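## Task

Set the spice jar upright on the desk with its cap on top, then release it and move the robot away. It fails if the jar topples or stays tilted, and it only counts if the jar stands unsupported by the robot at the end.

## Robot and tools

ROBOT. A Rainbow Robotics RB-Y1 simulation. It has a wheeled base with two drive wheels and two rear casters, two arms with grippers, a head, and a torso. The torso's lower part, the leg, folds at an ankle, knee and hip. The base is 0.66 m long and 0.58 m wide, and its front edge sits 0.10 m ahead of the drive-wheel axle. The base cannot move sideways. Loose objects may occasionally get a brief push from outside.

FRAMES. Base frame: origin on the floor between the drive wheels, x forward, y left, z up. The chest point is on the spine 0.08 m below the shoulders, with x where the chest faces and z up the spine. left_hand and right_hand are the points between each hand's finger pads. Fingers point along the hand's -z and close along its x. Reported hand positions can be off, more so at long reach. Odometry is the base frame at scene start. base_odometry counts wheel turns only, so slip shows up as travel. Heading is positive to the left, -3.142 to 3.142.

execute_actions. Arguments: "actions", a list holding one action or none, and "cameras", a list drawn from head_camera, left_wrist_camera, right_wrist_camera, all. Leaving it out, null or ["all"] gives every camera, and [] gives none. An empty actions list only reports state and images. One action holds "base", "joints", or both, plus optional "speeds" and "min_time_s", and all its motions start together.
- base: exactly one key. translate_m is a straight drive offset in metres from where the base is now, -3 to 3, forward positive. rotate_rad is an in-place turn offset in radians, -3.2 to 3.2, left (counter-clockwise seen from above) positive. A move needing over 8.667 s is refused.
- joints: absolute targets, named individually, in rad (grippers in m). Ranges: torso_squat_rad 0 to 1.2 (bigger lowers the chest); torso_shift_rad -0.3 to 0.6 (positive pushes hips forward); torso_pitch_rad -0.2 to 1.4 (positive bows forward); torso_yaw_rad -1.5 to 1.5 (positive left). For each arm: shoulder_pitch -2.356 to 2.356 (0 hangs, negative swings forward and up); left_shoulder_roll_rad 0 to 3.141 and right_shoulder_roll_rad -3.141 to 0 (raising outward); shoulder_yaw -2.094 to 2.094 (positive turns a bent forearm left, both arms); elbow -2.617 to 0.01 (negative bends); forearm_roll -3.141 to 3.141; wrist_pitch -1.57 to 1.919 (negative tips the hand forward); hand_roll -2.705 to 2.705; gripper_m 0 to 0.1 (pad gap). Rolls are counter-clockwise-positive seen from above on a hanging arm, for both arms. head_pan_rad -0.523 to 0.523 (left positive, relative to chest); head_tilt_rad -0.35 to 1.57 (positive looks down). Done tolerance is ±0.02 rad, ±0.004 m for grippers.
- speeds: caps for this action only, translate_m 0.05 to 0.4 m/s, rotate_rad 0.1 to 1.509 rad/s; defaults are the maxima. Default joint top speeds: arms 1 rad/s (forearm_roll, wrist_pitch, hand_roll 1.5), head 1.5, squat and pitch 0.3, shift 0.15, yaw 0.6, grippers 0.1 m/s.
- min_time_s: 0.1 to 8, the shortest duration for each arm and head motion.
Unknown keys or out-of-range values refuse the whole call. A joint or base you omit may keep pushing toward an older target. No action runs beyond 15 s. Between calls, and while you think, the robot holds the last command.

TORSO combined limits: squat + shift <= 1.52; squat - shift + pitch <= 1.57; shift + 0.5 pitch - 0.4 squat <= 0.7; shift + 0.3 pitch - 0.5 squat <= 0.39. Breaking one makes the named torso joints stop short with off_target.

wait: "seconds", 0 to 10, commands nothing and returns state and images. zoom_image: "camera" plus "region" [x0, y0, x1, y1] in pixels with the origin at top-left, at most 504 by 504, applied to that camera's latest full image. head_camera images are 896x504, wrist cameras 644x364. A calibration block gives K, distortion and T_world_to_cam (base frame to camera), and results list updated poses; expect small errors, larger for wrist cameras at long reach. finished_scene: "scene", the current scene's number. It is final and reports success, so the object must already stand on its own.

RESULT LINES. base_status and joint_status: done (the base's done only means the wheels turned, slip included); off_target (resting away from target, maybe still pushing); contact_stop (hit something firm); time_out; limit_stop_at_<name>; limit_stop_at_own_body (body guard acted before touching); stopped_with_arm (torso halted since an arm hit). After contact_stop, time_out or stopped_with_arm, the whole group halts and holds: the four torso joints, the seven left arm joints, or the seven right arm joints. "joint command not followed" with a "cause:" line means an arm's targets were withheld by the self/arm collision check; the gripper still acts, and withheld targets may be retried later. on_its_own covers uncommanded parts, where "held at" means target, not position. A stop in a call skips your later calls in that reply.

RECOVERY. After a stop, back off first in its own action: arms, then torso. Exception: if both hands hold one object and the torso contact-stops instantly with nothing in the way, resend every arm joint (not grippers) at its current reading, then retry the torso.

GRIPPING. Command an opening at least 0.005 m narrower than the object; off_target is then expected.

AVOID. Never let the arms, hands or fingers strike or squeeze each other hard; that can end the run. The collision check between arms ignores grippers and palms. The body guard ignores upper arm versus chest or head, held objects, and head or gripper motions. The base does not stop on hitting furniture and may keep pushing; the bent leg can protrude past the front edge and may shove the robot backward unseen in odometry. Each arm is rated 3 kg; heavy loads far forward can tip the robot. A joint torque reaching its limit (shoulders 63.7, elbow 32.7, wrist joints 22.7 N m) freezes the robot for 10 s. Holding loads heats motors: MOTOR HOT appears at 65 °C, and at 80 °C an OVER-TEMPERATURE FAULT brakes the arm (limit_stop_at_motor_heat); resend targets afterward. Avoid drops, slams, slips and hard pushes, and place objects gently so they stay upright.

Each tool is called after "Emit:" by a JSON object that holds its "api" and its "payload", one argument or row to a line.

## Session

Emit:
{"api": "execute_actions", "payload": {
  "actions": []
}}

Scene clock: 0.00 s.
base_odometry: x=+0.000 y=+0.000 heading=+0.000 (m, m, rad; odometry frame)
base_status: not commanded
joint_positions: torso_squat_rad=+0.350 torso_shift_rad=+0.001 torso_pitch_rad=+0.001 torso_yaw_rad=+0.001 left_shoulder_pitch_rad=+0.021 left_shoulder_roll_rad=+0.015 left_shoulder_yaw_rad=-0.049 left_elbow_rad=-0.285 left_forearm_roll_rad=-0.047 left_wrist_pitch_rad=+0.025 left_hand_roll_rad=+0.047 left_gripper_m=+0.099 right_shoulder_pitch_rad=-0.009 right_shoulder_roll_rad=-0.022 right_shoulder_yaw_rad=-0.015 right_elbow_rad=-0.185 right_forearm_roll_rad=-0.044 right_wrist_pitch_rad=+0.017 right_hand_roll_rad=+0.000 right_gripper_m=+0.099 head_pan_rad=+0.001 head_tilt_rad=+0.399
joint_status: not commanded
chest: x=-0.2272 y=+0.0001 z=+1.2475 quat_wxyz=(+1.000, +0.000, +0.000, +0.000) (m; base frame)
left_hand: x=-0.1107 y=+0.2263 z=+0.5719 quat_wxyz=(+0.993, +0.005, -0.119, -0.022) (m; base frame)
right_hand: x=-0.1349 y=-0.2375 z=+0.5677 quat_wxyz=(+0.996, -0.009, -0.088, -0.027) (m; base frame)
pictures: head_camera, left_wrist_camera, right_wrist_camera
Images, in order (width x height): head_camera 896x504, left_wrist_camera 644x364, right_wrist_camera 644x364.

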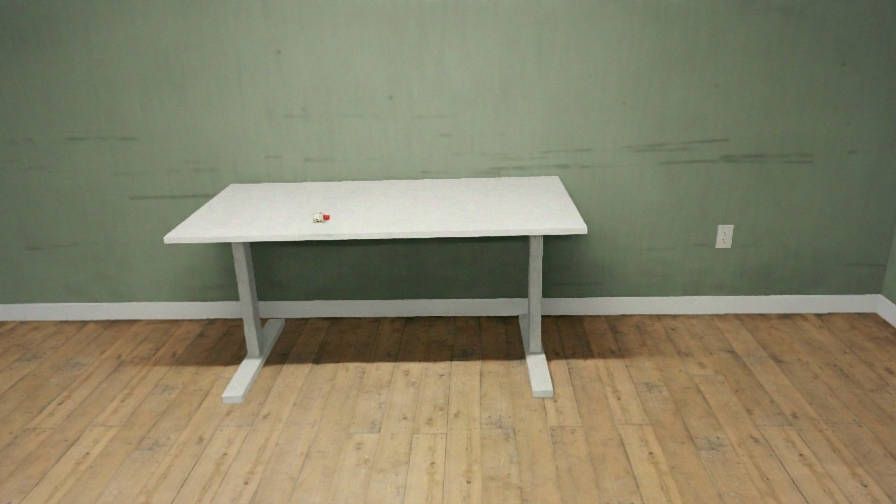

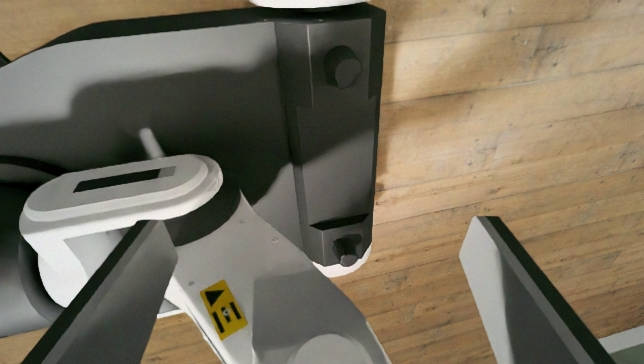

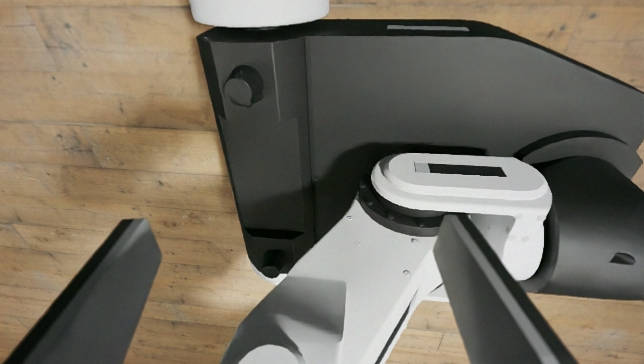

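Emit:
{"api": "zoom_image", "payload": {
  "camera": "head_camera",
  "region": [280, 190, 360, 240]
}}

Region (280, 190, 360, 240) of head_camera's 896x504 image, scaled by 6.300, with more detail than that image has; it fills the top 315 rows of this view, and the rest is white.

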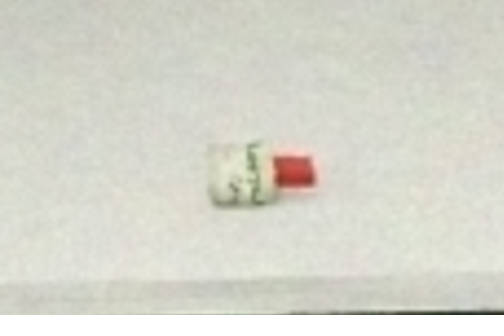

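Emit:
{"api": "execute_actions", "payload": {
  "actions": [
    {"base": {"rotate_rad": 0.09}, "joints": {"left_shoulder_pitch_rad": -0.629, "left_shoulder_roll_rad": 0.063, "left_shoulder_yaw_rad": 0.203, "left_elbow_rad": -0.8, "left_forearm_roll_rad": -0.798, "left_wrist_pitch_rad": 1.387, "left_hand_roll_rad": 0.058, "torso_squat_rad": 0.6}}
  ],
  "cameras": ["head_camera"]
}}

Emit:
{"api": "execute_actions", "payload": {
  "actions": [
    {"base": {"translate_m": 1.7}, "joints": {"head_pan_rad": 0.45, "head_tilt_rad": 0.7}}
  ]
}}

Scene clock: 121.67 s.
base_odometry: x=+0.000 y=+0.000 heading=+0.088 (m, m, rad; odometry frame)
base_status: done
joint_positions: torso_squat_rad=+0.600 torso_shift_rad=+0.001 torso_pitch_rad=+0.001 torso_yaw_rad=+0.001 left_shoulder_pitch_rad=-0.629 left_shoulder_roll_rad=+0.063 left_shoulder_yaw_rad=+0.203 left_elbow_rad=-0.800 left_forearm_roll_rad=-0.798 left_wrist_pitch_rad=+1.387 left_hand_roll_rad=+0.058 left_gripper_m=+0.099 right_shoulder_pitch_rad=-0.009 right_shoulder_roll_rad=-0.022 right_shoulder_yaw_rad=-0.015 right_elbow_rad=-0.185 right_forearm_roll_rad=-0.044 right_wrist_pitch_rad=+0.017 right_hand_roll_rad=+0.000 right_gripper_m=+0.099 head_pan_rad=+0.001 head_tilt_rad=+0.399
joint_status: all done
chest: x=-0.2273 y=+0.0000 z=+1.1677 quat_wxyz=(+1.000, +0.000, +0.000, +0.000) (m; base frame)
left_hand: x=+0.2153 y=+0.3830 z=+0.8002 quat_wxyz=(+0.923, +0.382, -0.017, -0.041) (m; base frame)
right_hand: x=-0.1350 y=-0.2375 z=+0.4878 quat_wxyz=(+0.996, -0.009, -0.088, -0.027) (m; base frame)
pictures: head_camera
camera_calibration (this result's frames):
head_camera: T_world_to_cam=[[0.0300915, -0.999106, -0.0296897, 0.0524086], [-0.362472, 0.0167738, -0.931844, 1.26247], [0.931509, 0.0388023, -0.361643, 0.629818], [0, 0, 0, 1]] pos_world=[-0.130647, 0.0067468, 1.40575]
Images, in order (width x height): head_camera 896x504.

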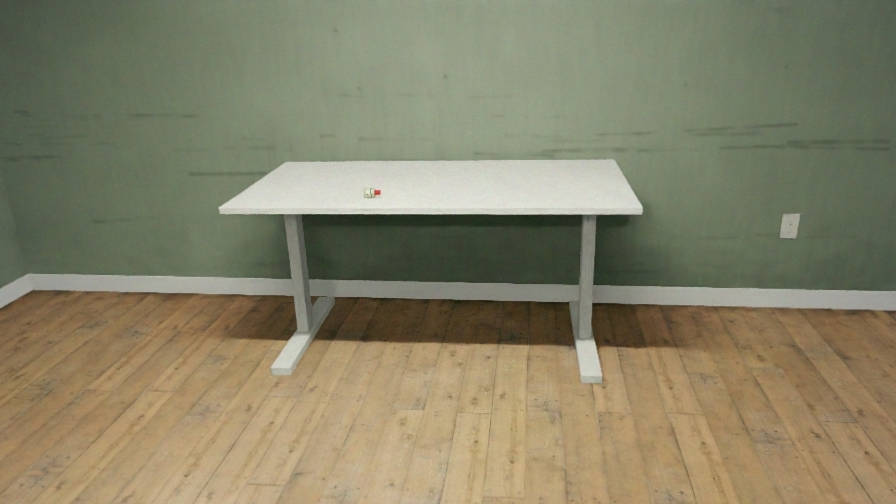

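Scene clock: 127.30 s.
base_odometry: x=+1.693 y=+0.152 heading=+0.090 (m, m, rad; odometry frame)
base_status: done
joint_positions: torso_squat_rad=+0.600 torso_shift_rad=+0.001 torso_pitch_rad=+0.001 torso_yaw_rad=+0.001 left_shoulder_pitch_rad=-0.629 left_shoulder_roll_rad=+0.063 left_shoulder_yaw_rad=+0.203 left_elbow_rad=-0.800 left_forearm_roll_rad=-0.798 left_wrist_pitch_rad=+1.387 left_hand_roll_rad=+0.058 left_gripper_m=+0.099 right_shoulder_pitch_rad=-0.009 right_shoulder_roll_rad=-0.022 right_shoulder_yaw_rad=-0.015 right_elbow_rad=-0.185 right_forearm_roll_rad=-0.044 right_wrist_pitch_rad=+0.017 right_hand_roll_rad=+0.000 right_gripper_m=+0.099 head_pan_rad=+0.450 head_tilt_rad=+0.700
joint_status: all done
chest: x=-0.2272 y=+0.0000 z=+1.1677 quat_wxyz=(+1.000, +0.000, +0.000, +0.000) (m; base frame)
left_hand: x=+0.2152 y=+0.3830 z=+0.8001 quat_wxyz=(+0.923, +0.382, -0.017, -0.042) (m; base frame)
right_hand: x=-0.1349 y=-0.2375 z=+0.4878 quat_wxyz=(+0.996, -0.009, -0.088, -0.027) (m; base frame)
pictures: head_camera, left_wrist_camera, right_wrist_camera
camera_calibration (this result's frames):
head_camera: T_world_to_cam=[[0.451874, -0.89131, -0.0370981, 0.149059], [-0.567676, -0.255222, -0.782692, 1.01644], [0.688153, 0.374738, -0.621303, 0.934968], [0, 0, 0, 1]] pos_world=[-0.133748, 0.0419072, 1.38199]
left_wrist_camera: T_world_to_cam=[[0.995784, -0.0906639, -0.0139536, -0.16931], [-0.0917236, -0.98609, -0.138612, 0.54706], [-0.00119239, 0.139307, -0.990248, 0.82254], [0, 0, 0, 1]] pos_world=[0.219755, 0.409515, 0.887986]
right_wrist_camera: T_world_to_cam=[[-0.990769, 0.0325837, -0.131589, -0.0686712], [-0.0494556, 0.816908, 0.574644, -0.0563703], [0.12622, 0.575847, -0.807755, 0.634937], [0, 0, 0, 1]] pos_world=[-0.150967, -0.31734, 0.53623]
Images, in order (width x height): head_camera 896x504, left_wrist_camera 644x364, right_wrist_camera 644x364.

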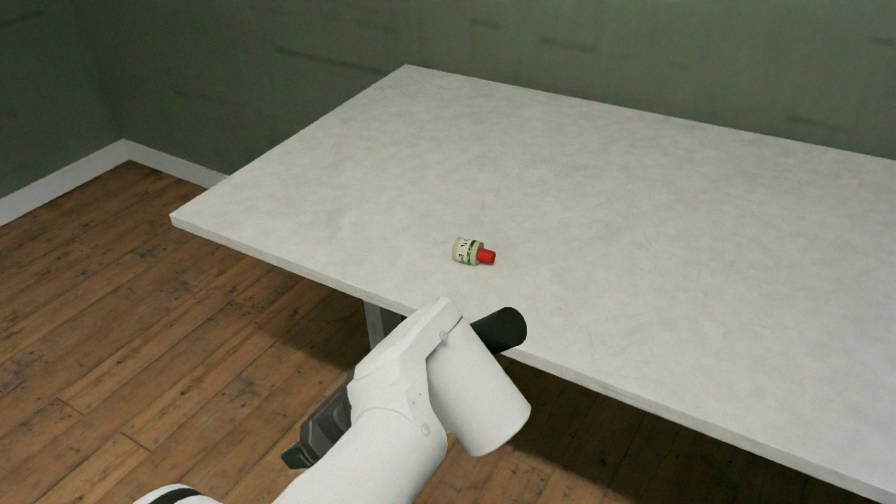

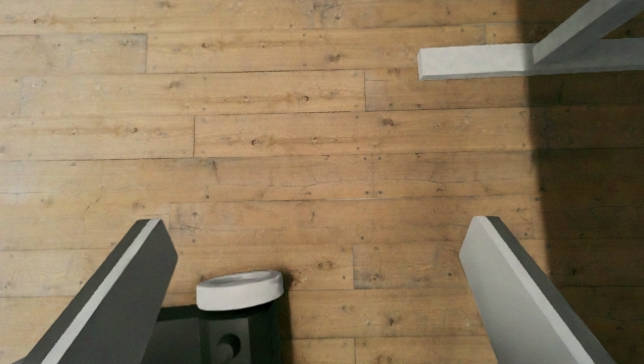

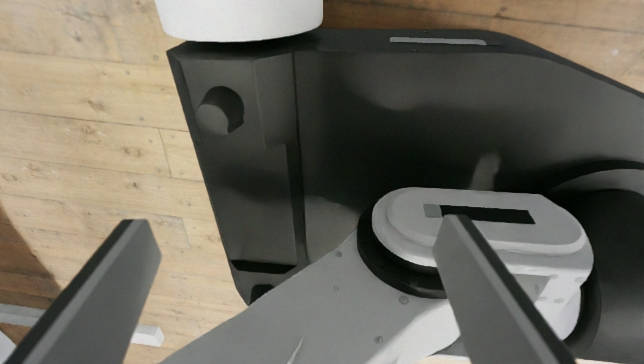

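Emit:
{"api": "execute_actions", "payload": {
  "actions": [
    {"base": {"translate_m": 0.40}, "joints": {"left_shoulder_pitch_rad": -0.930, "left_shoulder_roll_rad": 0.135, "left_shoulder_yaw_rad": 0.278, "left_elbow_rad": -0.5, "torso_squat_rad": 0.745, "torso_yaw_rad": 0.1, "head_pan_rad": 0.52, "head_tilt_rad": 0.85}}
  ],
  "cameras": ["head_camera", "left_wrist_camera"]
}}

Scene clock: 155.73 s.
base_odometry: x=+2.091 y=+0.188 heading=+0.091 (m, m, rad; odometry frame)
base_status: done
joint_positions: torso_squat_rad=+0.745 torso_shift_rad=+0.001 torso_pitch_rad=+0.001 torso_yaw_rad=+0.100 left_shoulder_pitch_rad=-0.930 left_shoulder_roll_rad=+0.135 left_shoulder_yaw_rad=+0.278 left_elbow_rad=-0.500 left_forearm_roll_rad=-0.798 left_wrist_pitch_rad=+1.387 left_hand_roll_rad=+0.058 left_gripper_m=+0.099 right_shoulder_pitch_rad=-0.009 right_shoulder_roll_rad=-0.022 right_shoulder_yaw_rad=-0.015 right_elbow_rad=-0.185 right_forearm_roll_rad=-0.044 right_wrist_pitch_rad=+0.017 right_hand_roll_rad=+0.000 right_gripper_m=+0.099 head_pan_rad=+0.520 head_tilt_rad=+0.850
joint_status: all done
chest: x=-0.2273 y=+0.0000 z=+1.1045 quat_wxyz=(+0.999, +0.000, +0.000, +0.050) (m; base frame)
left_hand: x=+0.2290 y=+0.4303 z=+0.8001 quat_wxyz=(+0.924, +0.383, +0.002, +0.004) (m; base frame)
right_hand: x=-0.1119 y=-0.2271 z=+0.4246 quat_wxyz=(+0.996, -0.005, -0.088, +0.022) (m; base frame)
pictures: head_camera, left_wrist_camera
camera_calibration (this result's frames):
head_camera: T_world_to_cam=[[0.590929, -0.805755, -0.0395339, 0.180255], [-0.606021, -0.411033, -0.681021, 0.827284], [0.532486, 0.426393, -0.731196, 1.00633], [0, 0, 0, 1]] pos_world=[-0.141023, 0.0561903, 1.30635]
left_wrist_camera: T_world_to_cam=[[0.999873, 0.00837427, -0.0135881, -0.222622], [0.0064083, -0.990304, -0.138768, 0.57446], [-0.0146184, 0.138663, -0.990232, 0.819301], [0, 0, 0, 1]] pos_world=[0.23089, 0.457147, 0.88799]
Images, in order (width x height): head_camera 896x504, left_wrist_camera 644x364.

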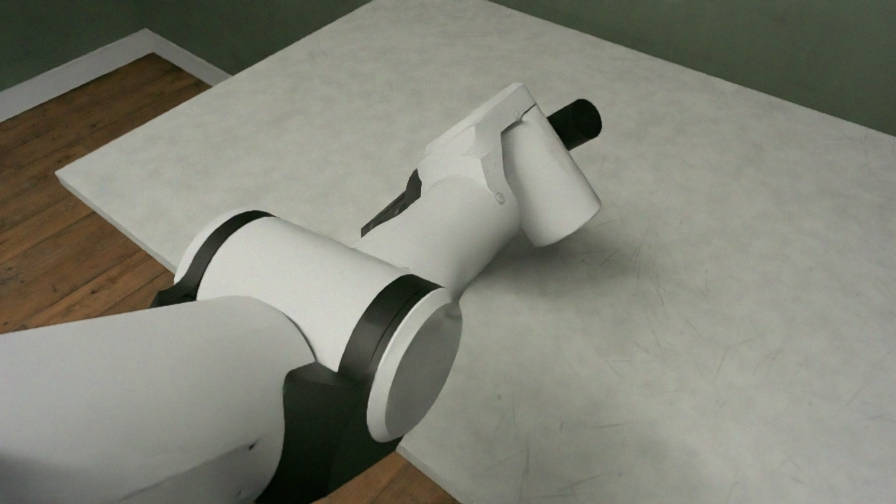

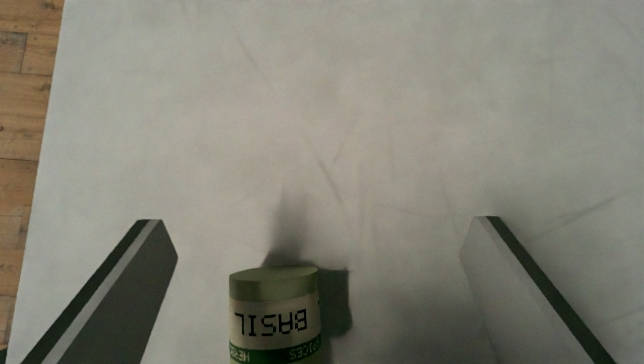

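Emit:
{"api": "execute_actions", "payload": {
  "actions": [
    {"joints": {"left_shoulder_pitch_rad": -0.680, "left_shoulder_roll_rad": 0.073, "left_shoulder_yaw_rad": 0.217, "left_elbow_rad": -0.75, "left_forearm_roll_rad": -0.794, "left_wrist_pitch_rad": 1.436, "left_hand_roll_rad": 0.1075, "torso_yaw_rad": 0.019}}
  ],
  "cameras": ["head_camera", "left_wrist_camera"]
}}

Scene clock: 190.40 s.
base_odometry: x=+2.091 y=+0.188 heading=+0.091 (m, m, rad; odometry frame)
base_status: not commanded
joint_positions: torso_squat_rad=+0.745 torso_shift_rad=+0.001 torso_pitch_rad=+0.001 torso_yaw_rad=+0.019 left_shoulder_pitch_rad=-0.686 left_shoulder_roll_rad=+0.078 left_shoulder_yaw_rad=+0.216 left_elbow_rad=-0.753 left_forearm_roll_rad=-0.797 left_wrist_pitch_rad=+1.436 left_hand_roll_rad=+0.107 left_gripper_m=+0.099 right_shoulder_pitch_rad=-0.009 right_shoulder_roll_rad=-0.022 right_shoulder_yaw_rad=-0.015 right_elbow_rad=-0.185 right_forearm_roll_rad=-0.044 right_wrist_pitch_rad=+0.017 right_hand_roll_rad=+0.000 right_gripper_m=+0.099 head_pan_rad=+0.520 head_tilt_rad=+0.850
joint_status: left_forearm_roll_rad contact_stop (moved +0.001 of +0.004); the others done
chest: x=-0.2274 y=-0.0001 z=+1.1045 quat_wxyz=(+1.000, +0.000, +0.000, +0.010) (m; base frame)
left_hand: x=+0.2108 y=+0.3937 z=+0.7514 quat_wxyz=(+0.922, +0.386, -0.005, +0.001) (m; base frame)
right_hand: x=-0.1307 y=-0.2357 z=+0.4246 quat_wxyz=(+0.996, -0.008, -0.088, -0.018) (m; base frame)
pictures: head_camera, left_wrist_camera
camera_calibration (this result's frames):
head_camera: T_world_to_cam=[[0.523817, -0.850915, -0.0394838, 0.164946], [-0.637108, -0.360589, -0.681226, 0.820319], [0.565428, 0.381993, -0.731008, 1.01371], [0, 0, 0, 1]] pos_world=[-0.136951, 0.048922, 1.30637]
left_wrist_camera: T_world_to_cam=[[0.999991, -0.00278422, -0.00321511, -0.20819], [-0.00322339, -0.989301, -0.145851, 0.538534], [-0.00277463, 0.14586, -0.989301, 0.769893], [0, 0, 0, 1]] pos_world=[0.212061, 0.419897, 0.839532]
Images, in order (width x height): head_camera 896x504, left_wrist_camera 644x364.

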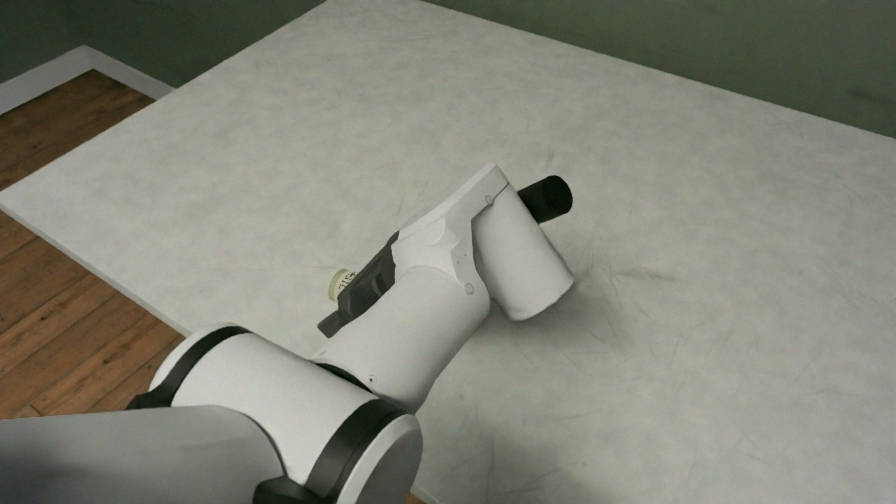

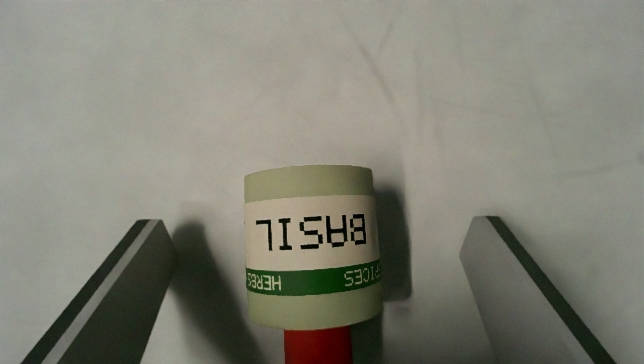

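Emit:
{"api": "execute_actions", "payload": {
  "actions": [
    {"joints": {"left_shoulder_pitch_rad": -0.697, "left_shoulder_roll_rad": 0.080, "left_shoulder_yaw_rad": 0.219, "left_elbow_rad": -0.753, "left_forearm_roll_rad": -0.797, "left_wrist_pitch_rad": 1.436, "left_hand_roll_rad": 0.107, "left_gripper_m": 0.03}}
  ],
  "cameras": ["left_wrist_camera"]
}}

Scene clock: 201.63 s.
base_odometry: x=+2.091 y=+0.188 heading=+0.091 (m, m, rad; odometry frame)
base_status: not commanded
joint_positions: torso_squat_rad=+0.745 torso_shift_rad=+0.001 torso_pitch_rad=+0.001 torso_yaw_rad=+0.019 left_shoulder_pitch_rad=-0.697 left_shoulder_roll_rad=+0.080 left_shoulder_yaw_rad=+0.219 left_elbow_rad=-0.753 left_forearm_roll_rad=-0.797 left_wrist_pitch_rad=+1.436 left_hand_roll_rad=+0.107 left_gripper_m=+0.037 right_shoulder_pitch_rad=-0.009 right_shoulder_roll_rad=-0.022 right_shoulder_yaw_rad=-0.015 right_elbow_rad=-0.185 right_forearm_roll_rad=-0.044 right_wrist_pitch_rad=+0.017 right_hand_roll_rad=+0.000 right_gripper_m=+0.099 head_pan_rad=+0.520 head_tilt_rad=+0.850
joint_status: left_gripper_m off_target (ended at +0.037, target +0.030); the others done
chest: x=-0.2274 y=+0.0000 z=+1.1045 quat_wxyz=(+1.000, +0.000, +0.000, +0.010) (m; base frame)
left_hand: x=+0.2155 y=+0.3938 z=+0.7562 quat_wxyz=(+0.922, +0.386, -0.010, +0.003) (m; base frame)
right_hand: x=-0.1307 y=-0.2357 z=+0.4246 quat_wxyz=(+0.996, -0.008, -0.088, -0.018) (m; base frame)
pictures: left_wrist_camera
camera_calibration (this result's frames):
left_wrist_camera: T_world_to_cam=[[0.999968, -0.003469, 0.00721938, -0.220505], [-0.00237603, -0.989247, -0.146237, 0.539413], [0.00764904, 0.146215, -0.989223, 0.772155], [0, 0, 0, 1]] pos_world=[0.215874, 0.419947, 0.844308]
Images, in order (width x height): left_wrist_camera 644x364.

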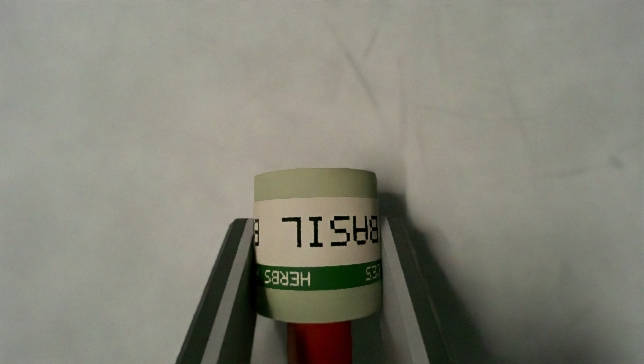

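Emit:
{"api": "execute_actions", "payload": {
  "actions": [
    {"joints": {"torso_squat_rad": 0.61}}
  ],
  "cameras": []
}}

Emit:
{"api": "execute_actions", "payload": {
  "actions": [
    {"joints": {"left_shoulder_pitch_rad": -0.680, "left_shoulder_roll_rad": 0.073, "left_shoulder_yaw_rad": 0.217, "left_elbow_rad": -0.75, "left_forearm_roll_rad": 0.0, "left_wrist_pitch_rad": 0.622, "left_hand_roll_rad": 1.571, "head_pan_rad": 0.35, "head_tilt_rad": 0.8}}
  ],
  "cameras": ["head_camera", "left_wrist_camera"]
}}

Scene clock: 225.70 s.
base_odometry: x=+2.091 y=+0.188 heading=+0.091 (m, m, rad; odometry frame)
base_status: not commanded
joint_positions: torso_squat_rad=+0.610 torso_shift_rad=+0.001 torso_pitch_rad=+0.001 torso_yaw_rad=+0.019 left_shoulder_pitch_rad=-0.697 left_shoulder_roll_rad=+0.080 left_shoulder_yaw_rad=+0.219 left_elbow_rad=-0.753 left_forearm_roll_rad=-0.797 left_wrist_pitch_rad=+1.436 left_hand_roll_rad=+0.107 left_gripper_m=+0.037 right_shoulder_pitch_rad=-0.009 right_shoulder_roll_rad=-0.022 right_shoulder_yaw_rad=-0.015 right_elbow_rad=-0.185 right_forearm_roll_rad=-0.044 right_wrist_pitch_rad=+0.017 right_hand_roll_rad=+0.000 right_gripper_m=+0.099 head_pan_rad=+0.520 head_tilt_rad=+0.850
joint_status: all done
chest: x=-0.2272 y=+0.0000 z=+1.1637 quat_wxyz=(+1.000, +0.000, +0.001, +0.010) (m; base frame)
left_hand: x=+0.2155 y=+0.3938 z=+0.8152 quat_wxyz=(+0.922, +0.386, -0.009, +0.003) (m; base frame)
right_hand: x=-0.1307 y=-0.2357 z=+0.4838 quat_wxyz=(+0.996, -0.008, -0.088, -0.018) (m; base frame)
pictures: none
No camera images: the call's "cameras" was empty. Leave "cameras" out to get every camera's image.

Scene clock: 227.27 s.
base_odometry: x=+2.091 y=+0.188 heading=+0.091 (m, m, rad; odometry frame)
base_status: not commanded
joint_positions: torso_squat_rad=+0.610 torso_shift_rad=+0.001 torso_pitch_rad=+0.001 torso_yaw_rad=+0.019 left_shoulder_pitch_rad=-0.680 left_shoulder_roll_rad=+0.073 left_shoulder_yaw_rad=+0.217 left_elbow_rad=-0.750 left_forearm_roll_rad=+0.000 left_wrist_pitch_rad=+0.622 left_hand_roll_rad=+1.571 left_gripper_m=+0.037 right_shoulder_pitch_rad=-0.009 right_shoulder_roll_rad=-0.022 right_shoulder_yaw_rad=-0.015 right_elbow_rad=-0.185 right_forearm_roll_rad=-0.044 right_wrist_pitch_rad=+0.017 right_hand_roll_rad=+0.000 right_gripper_m=+0.099 head_pan_rad=+0.350 head_tilt_rad=+0.800
joint_status: all done
chest: x=-0.2272 y=+0.0000 z=+1.1637 quat_wxyz=(+1.000, +0.000, +0.000, +0.010) (m; base frame)
left_hand: x=+0.3688 y=+0.2314 z=+0.8041 quat_wxyz=(+0.648, -0.265, -0.271, +0.661) (m; base frame)
right_hand: x=-0.1307 y=-0.2358 z=+0.4838 quat_wxyz=(+0.996, -0.008, -0.088, -0.018) (m; base frame)
pictures: head_camera, left_wrist_camera
camera_calibration (this result's frames):
head_camera: T_world_to_cam=[[0.374165, -0.926554, -0.0387174, 0.135547], [-0.656692, -0.235247, -0.71653, 0.904944], [0.654795, 0.293526, -0.696481, 1.02806], [0, 0, 0, 1]] pos_world=[-0.129614, 0.0367164, 1.36969]
left_wrist_camera: T_world_to_cam=[[-0.00636405, 0.999979, 0.00154519, -0.231233], [0.146688, -0.000594961, 0.989183, -0.810641], [0.989162, 0.00652187, -0.146681, -0.16498], [0, 0, 0, 1]] pos_world=[0.280632, 0.231822, 0.77803]
Images, in order (width x height): head_camera 896x504, left_wrist_camera 644x364.

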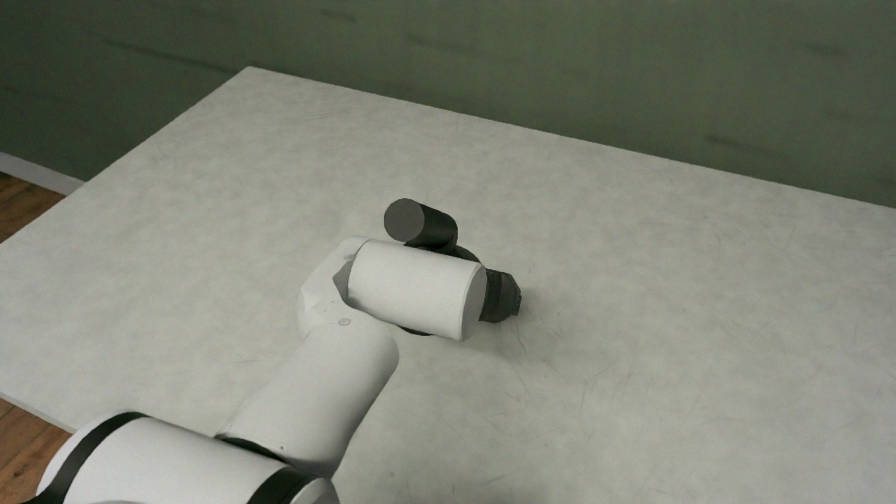

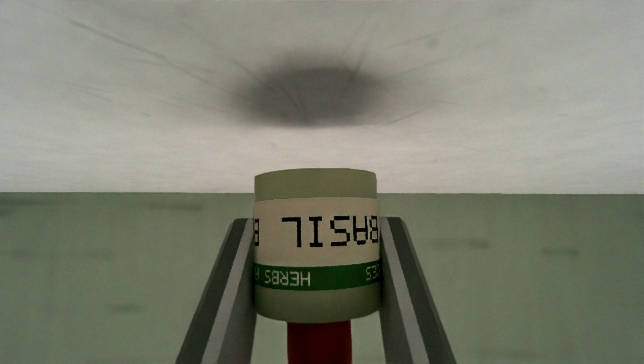

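Emit:
{"api": "execute_actions", "payload": {
  "actions": [
    {"joints": {"torso_squat_rad": 0.692}}
  ],
  "cameras": ["left_wrist_camera"]
}}

Scene clock: 237.13 s.
base_odometry: x=+2.091 y=+0.188 heading=+0.091 (m, m, rad; odometry frame)
base_status: not commanded
joint_positions: torso_squat_rad=+0.692 torso_shift_rad=+0.001 torso_pitch_rad=+0.001 torso_yaw_rad=+0.019 left_shoulder_pitch_rad=-0.680 left_shoulder_roll_rad=+0.073 left_shoulder_yaw_rad=+0.217 left_elbow_rad=-0.750 left_forearm_roll_rad=+0.000 left_wrist_pitch_rad=+0.622 left_hand_roll_rad=+1.571 left_gripper_m=+0.037 right_shoulder_pitch_rad=-0.009 right_shoulder_roll_rad=-0.022 right_shoulder_yaw_rad=-0.015 right_elbow_rad=-0.185 right_forearm_roll_rad=-0.044 right_wrist_pitch_rad=+0.017 right_hand_roll_rad=+0.000 right_gripper_m=+0.099 head_pan_rad=+0.350 head_tilt_rad=+0.800
joint_status: all done
chest: x=-0.2273 y=+0.0000 z=+1.1289 quat_wxyz=(+1.000, +0.000, +0.000, +0.010) (m; base frame)
left_hand: x=+0.3687 y=+0.2314 z=+0.7694 quat_wxyz=(+0.648, -0.265, -0.271, +0.661) (m; base frame)
right_hand: x=-0.1307 y=-0.2358 z=+0.4491 quat_wxyz=(+0.996, -0.008, -0.088, -0.018) (m; base frame)
pictures: left_wrist_camera
camera_calibration (this result's frames):
left_wrist_camera: T_world_to_cam=[[-0.00639496, 0.999978, 0.00152991, -0.23116], [0.146538, -0.000576301, 0.989205, -0.776258], [0.989184, 0.00655011, -0.146531, -0.170116], [0, 0, 0, 1]] pos_world=[0.280549, 0.231821, 0.743304]
Images, in order (width x height): left_wrist_camera 644x364.

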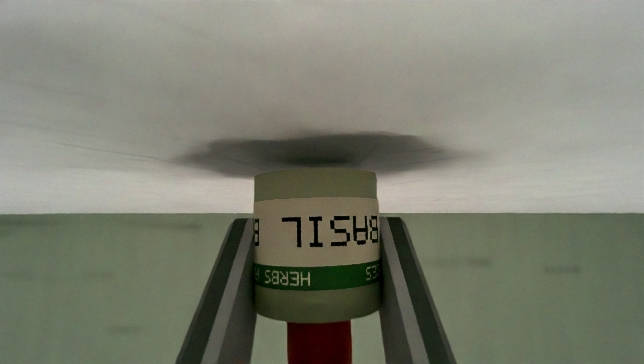

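Emit:
{"api": "execute_actions", "payload": {
  "actions": [
    {"joints": {"torso_squat_rad": 0.704}}
  ],
  "cameras": ["left_wrist_camera"]
}}

Scene clock: 244.00 s.
base_odometry: x=+2.091 y=+0.188 heading=+0.091 (m, m, rad; odometry frame)
base_status: not commanded
joint_positions: torso_squat_rad=+0.704 torso_shift_rad=+0.001 torso_pitch_rad=+0.001 torso_yaw_rad=+0.019 left_shoulder_pitch_rad=-0.680 left_shoulder_roll_rad=+0.073 left_shoulder_yaw_rad=+0.217 left_elbow_rad=-0.750 left_forearm_roll_rad=+0.000 left_wrist_pitch_rad=+0.622 left_hand_roll_rad=+1.571 left_gripper_m=+0.037 right_shoulder_pitch_rad=-0.009 right_shoulder_roll_rad=-0.022 right_shoulder_yaw_rad=-0.015 right_elbow_rad=-0.185 right_forearm_roll_rad=-0.044 right_wrist_pitch_rad=+0.017 right_hand_roll_rad=+0.000 right_gripper_m=+0.099 head_pan_rad=+0.350 head_tilt_rad=+0.800
joint_status: all done
chest: x=-0.2273 y=+0.0000 z=+1.1235 quat_wxyz=(+1.000, +0.000, +0.000, +0.010) (m; base frame)
left_hand: x=+0.3687 y=+0.2314 z=+0.7640 quat_wxyz=(+0.648, -0.265, -0.271, +0.661) (m; base frame)
right_hand: x=-0.1307 y=-0.2358 z=+0.4437 quat_wxyz=(+0.996, -0.008, -0.088, -0.018) (m; base frame)
pictures: left_wrist_camera
camera_calibration (this result's frames):
left_wrist_camera: T_world_to_cam=[[-0.0064026, 0.999978, 0.00151979, -0.231139], [0.146594, -0.000564803, 0.989197, -0.770904], [0.989176, 0.00655622, -0.146587, -0.170846], [0, 0, 0, 1]] pos_world=[0.280527, 0.231819, 0.737883]
Images, in order (width x height): left_wrist_camera 644x364.

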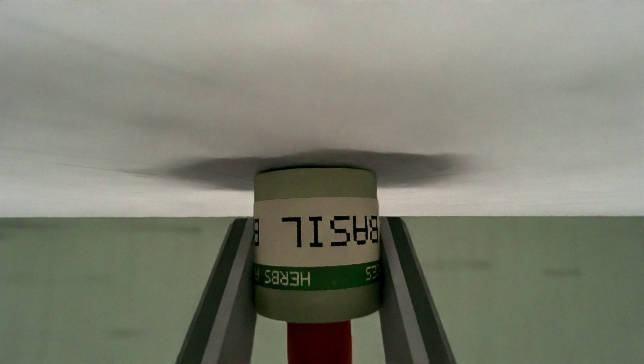

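Emit:
{"api": "execute_actions", "payload": {
  "actions": [
    {"joints": {"torso_squat_rad": 0.711}}
  ],
  "cameras": []
}}

Emit:
{"api": "execute_actions", "payload": {
  "actions": [
    {"joints": {"left_gripper_m": 0.08}}
  ],
  "cameras": ["left_wrist_camera"]
}}

Scene clock: 249.10 s.
base_odometry: x=+2.091 y=+0.188 heading=+0.091 (m, m, rad; odometry frame)
base_status: not commanded
joint_positions: torso_squat_rad=+0.711 torso_shift_rad=+0.001 torso_pitch_rad=+0.000 torso_yaw_rad=+0.019 left_shoulder_pitch_rad=-0.682 left_shoulder_roll_rad=+0.073 left_shoulder_yaw_rad=+0.217 left_elbow_rad=-0.751 left_forearm_roll_rad=+0.000 left_wrist_pitch_rad=+0.622 left_hand_roll_rad=+1.571 left_gripper_m=+0.037 right_shoulder_pitch_rad=-0.009 right_shoulder_roll_rad=-0.022 right_shoulder_yaw_rad=-0.015 right_elbow_rad=-0.185 right_forearm_roll_rad=-0.044 right_wrist_pitch_rad=+0.017 right_hand_roll_rad=+0.000 right_gripper_m=+0.099 head_pan_rad=+0.350 head_tilt_rad=+0.800
joint_status: all done
chest: x=-0.2276 y=+0.0000 z=+1.1203 quat_wxyz=(+1.000, +0.000, +0.000, +0.010) (m; base frame)
left_hand: x=+0.3694 y=+0.2313 z=+0.7623 quat_wxyz=(+0.648, -0.266, -0.272, +0.660) (m; base frame)
right_hand: x=-0.1306 y=-0.2357 z=+0.4405 quat_wxyz=(+0.996, -0.008, -0.088, -0.018) (m; base frame)
pictures: none
No camera images: the call's "cameras" was empty. Leave "cameras" out to get every camera's image.

Scene clock: 250.10 s.
base_odometry: x=+2.091 y=+0.188 heading=+0.091 (m, m, rad; odometry frame)
base_status: not commanded
joint_positions: torso_squat_rad=+0.711 torso_shift_rad=+0.001 torso_pitch_rad=+0.001 torso_yaw_rad=+0.019 left_shoulder_pitch_rad=-0.681 left_shoulder_roll_rad=+0.073 left_shoulder_yaw_rad=+0.217 left_elbow_rad=-0.750 left_forearm_roll_rad=+0.000 left_wrist_pitch_rad=+0.622 left_hand_roll_rad=+1.571 left_gripper_m=+0.080 right_shoulder_pitch_rad=-0.009 right_shoulder_roll_rad=-0.022 right_shoulder_yaw_rad=-0.015 right_elbow_rad=-0.185 right_forearm_roll_rad=-0.044 right_wrist_pitch_rad=+0.017 right_hand_roll_rad=+0.000 right_gripper_m=+0.099 head_pan_rad=+0.350 head_tilt_rad=+0.800
joint_status: all done
chest: x=-0.2274 y=+0.0000 z=+1.1203 quat_wxyz=(+1.000, +0.000, +0.000, +0.010) (m; base frame)
left_hand: x=+0.3689 y=+0.2315 z=+0.7612 quat_wxyz=(+0.648, -0.265, -0.271, +0.660) (m; base frame)
right_hand: x=-0.1307 y=-0.2358 z=+0.4405 quat_wxyz=(+0.996, -0.008, -0.088, -0.018) (m; base frame)
pictures: left_wrist_camera
camera_calibration (this result's frames):
left_wrist_camera: T_world_to_cam=[[-0.00639457, 0.999978, 0.00171372, -0.231334], [0.145849, -0.000762766, 0.989307, -0.767916], [0.989286, 0.00657614, -0.145841, -0.172067], [0, 0, 0, 1]] pos_world=[0.280744, 0.231875, 0.735006]
Images, in order (width x height): left_wrist_camera 644x364.

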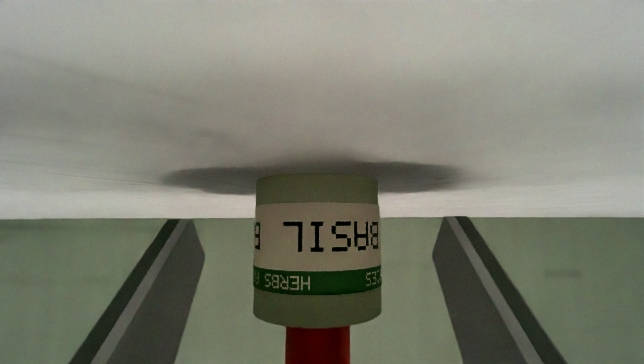

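The jar is standing. Now I'll back away.

Emit:
{"api": "execute_actions", "payload": {
  "actions": [
    {"base": {"translate_m": -0.3}, "joints": {"torso_squat_rad": 0.6, "head_tilt_rad": 0.65, "head_pan_rad": 0.25}}
  ],
  "cameras": ["head_camera"]
}}

Scene clock: 254.20 s.
base_odometry: x=+1.793 y=+0.160 heading=+0.093 (m, m, rad; odometry frame)
base_status: done
joint_positions: torso_squat_rad=+0.600 torso_shift_rad=+0.001 torso_pitch_rad=+0.001 torso_yaw_rad=+0.019 left_shoulder_pitch_rad=-0.680 left_shoulder_roll_rad=+0.073 left_shoulder_yaw_rad=+0.217 left_elbow_rad=-0.750 left_forearm_roll_rad=+0.000 left_wrist_pitch_rad=+0.622 left_hand_roll_rad=+1.571 left_gripper_m=+0.080 right_shoulder_pitch_rad=-0.009 right_shoulder_roll_rad=-0.022 right_shoulder_yaw_rad=-0.015 right_elbow_rad=-0.185 right_forearm_roll_rad=-0.044 right_wrist_pitch_rad=+0.017 right_hand_roll_rad=+0.000 right_gripper_m=+0.099 head_pan_rad=+0.250 head_tilt_rad=+0.650
joint_status: all done
chest: x=-0.2273 y=+0.0000 z=+1.1677 quat_wxyz=(+1.000, +0.000, +0.000, +0.010) (m; base frame)
left_hand: x=+0.3688 y=+0.2315 z=+0.8082 quat_wxyz=(+0.648, -0.265, -0.271, +0.661) (m; base frame)
right_hand: x=-0.1307 y=-0.2358 z=+0.4878 quat_wxyz=(+0.996, -0.008, -0.088, -0.018) (m; base frame)
pictures: head_camera
camera_calibration (this result's frames):
head_camera: T_world_to_cam=[[0.285097, -0.957824, -0.0359569, 0.113718], [-0.566079, -0.137984, -0.81272, 1.05786], [0.773482, 0.252058, -0.581543, 0.898026], [0, 0, 0, 1]] pos_world=[-0.128196, 0.0285342, 1.38607]
Images, in order (width x height): head_camera 896x504.

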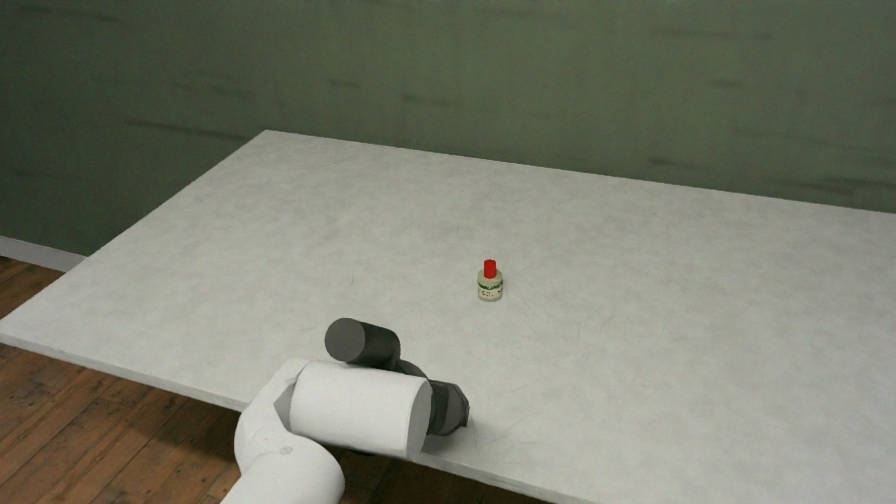

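Emit:
{"api": "finished_scene", "payload": {
  "scene": 1
}}

The scene is finished: the task was done.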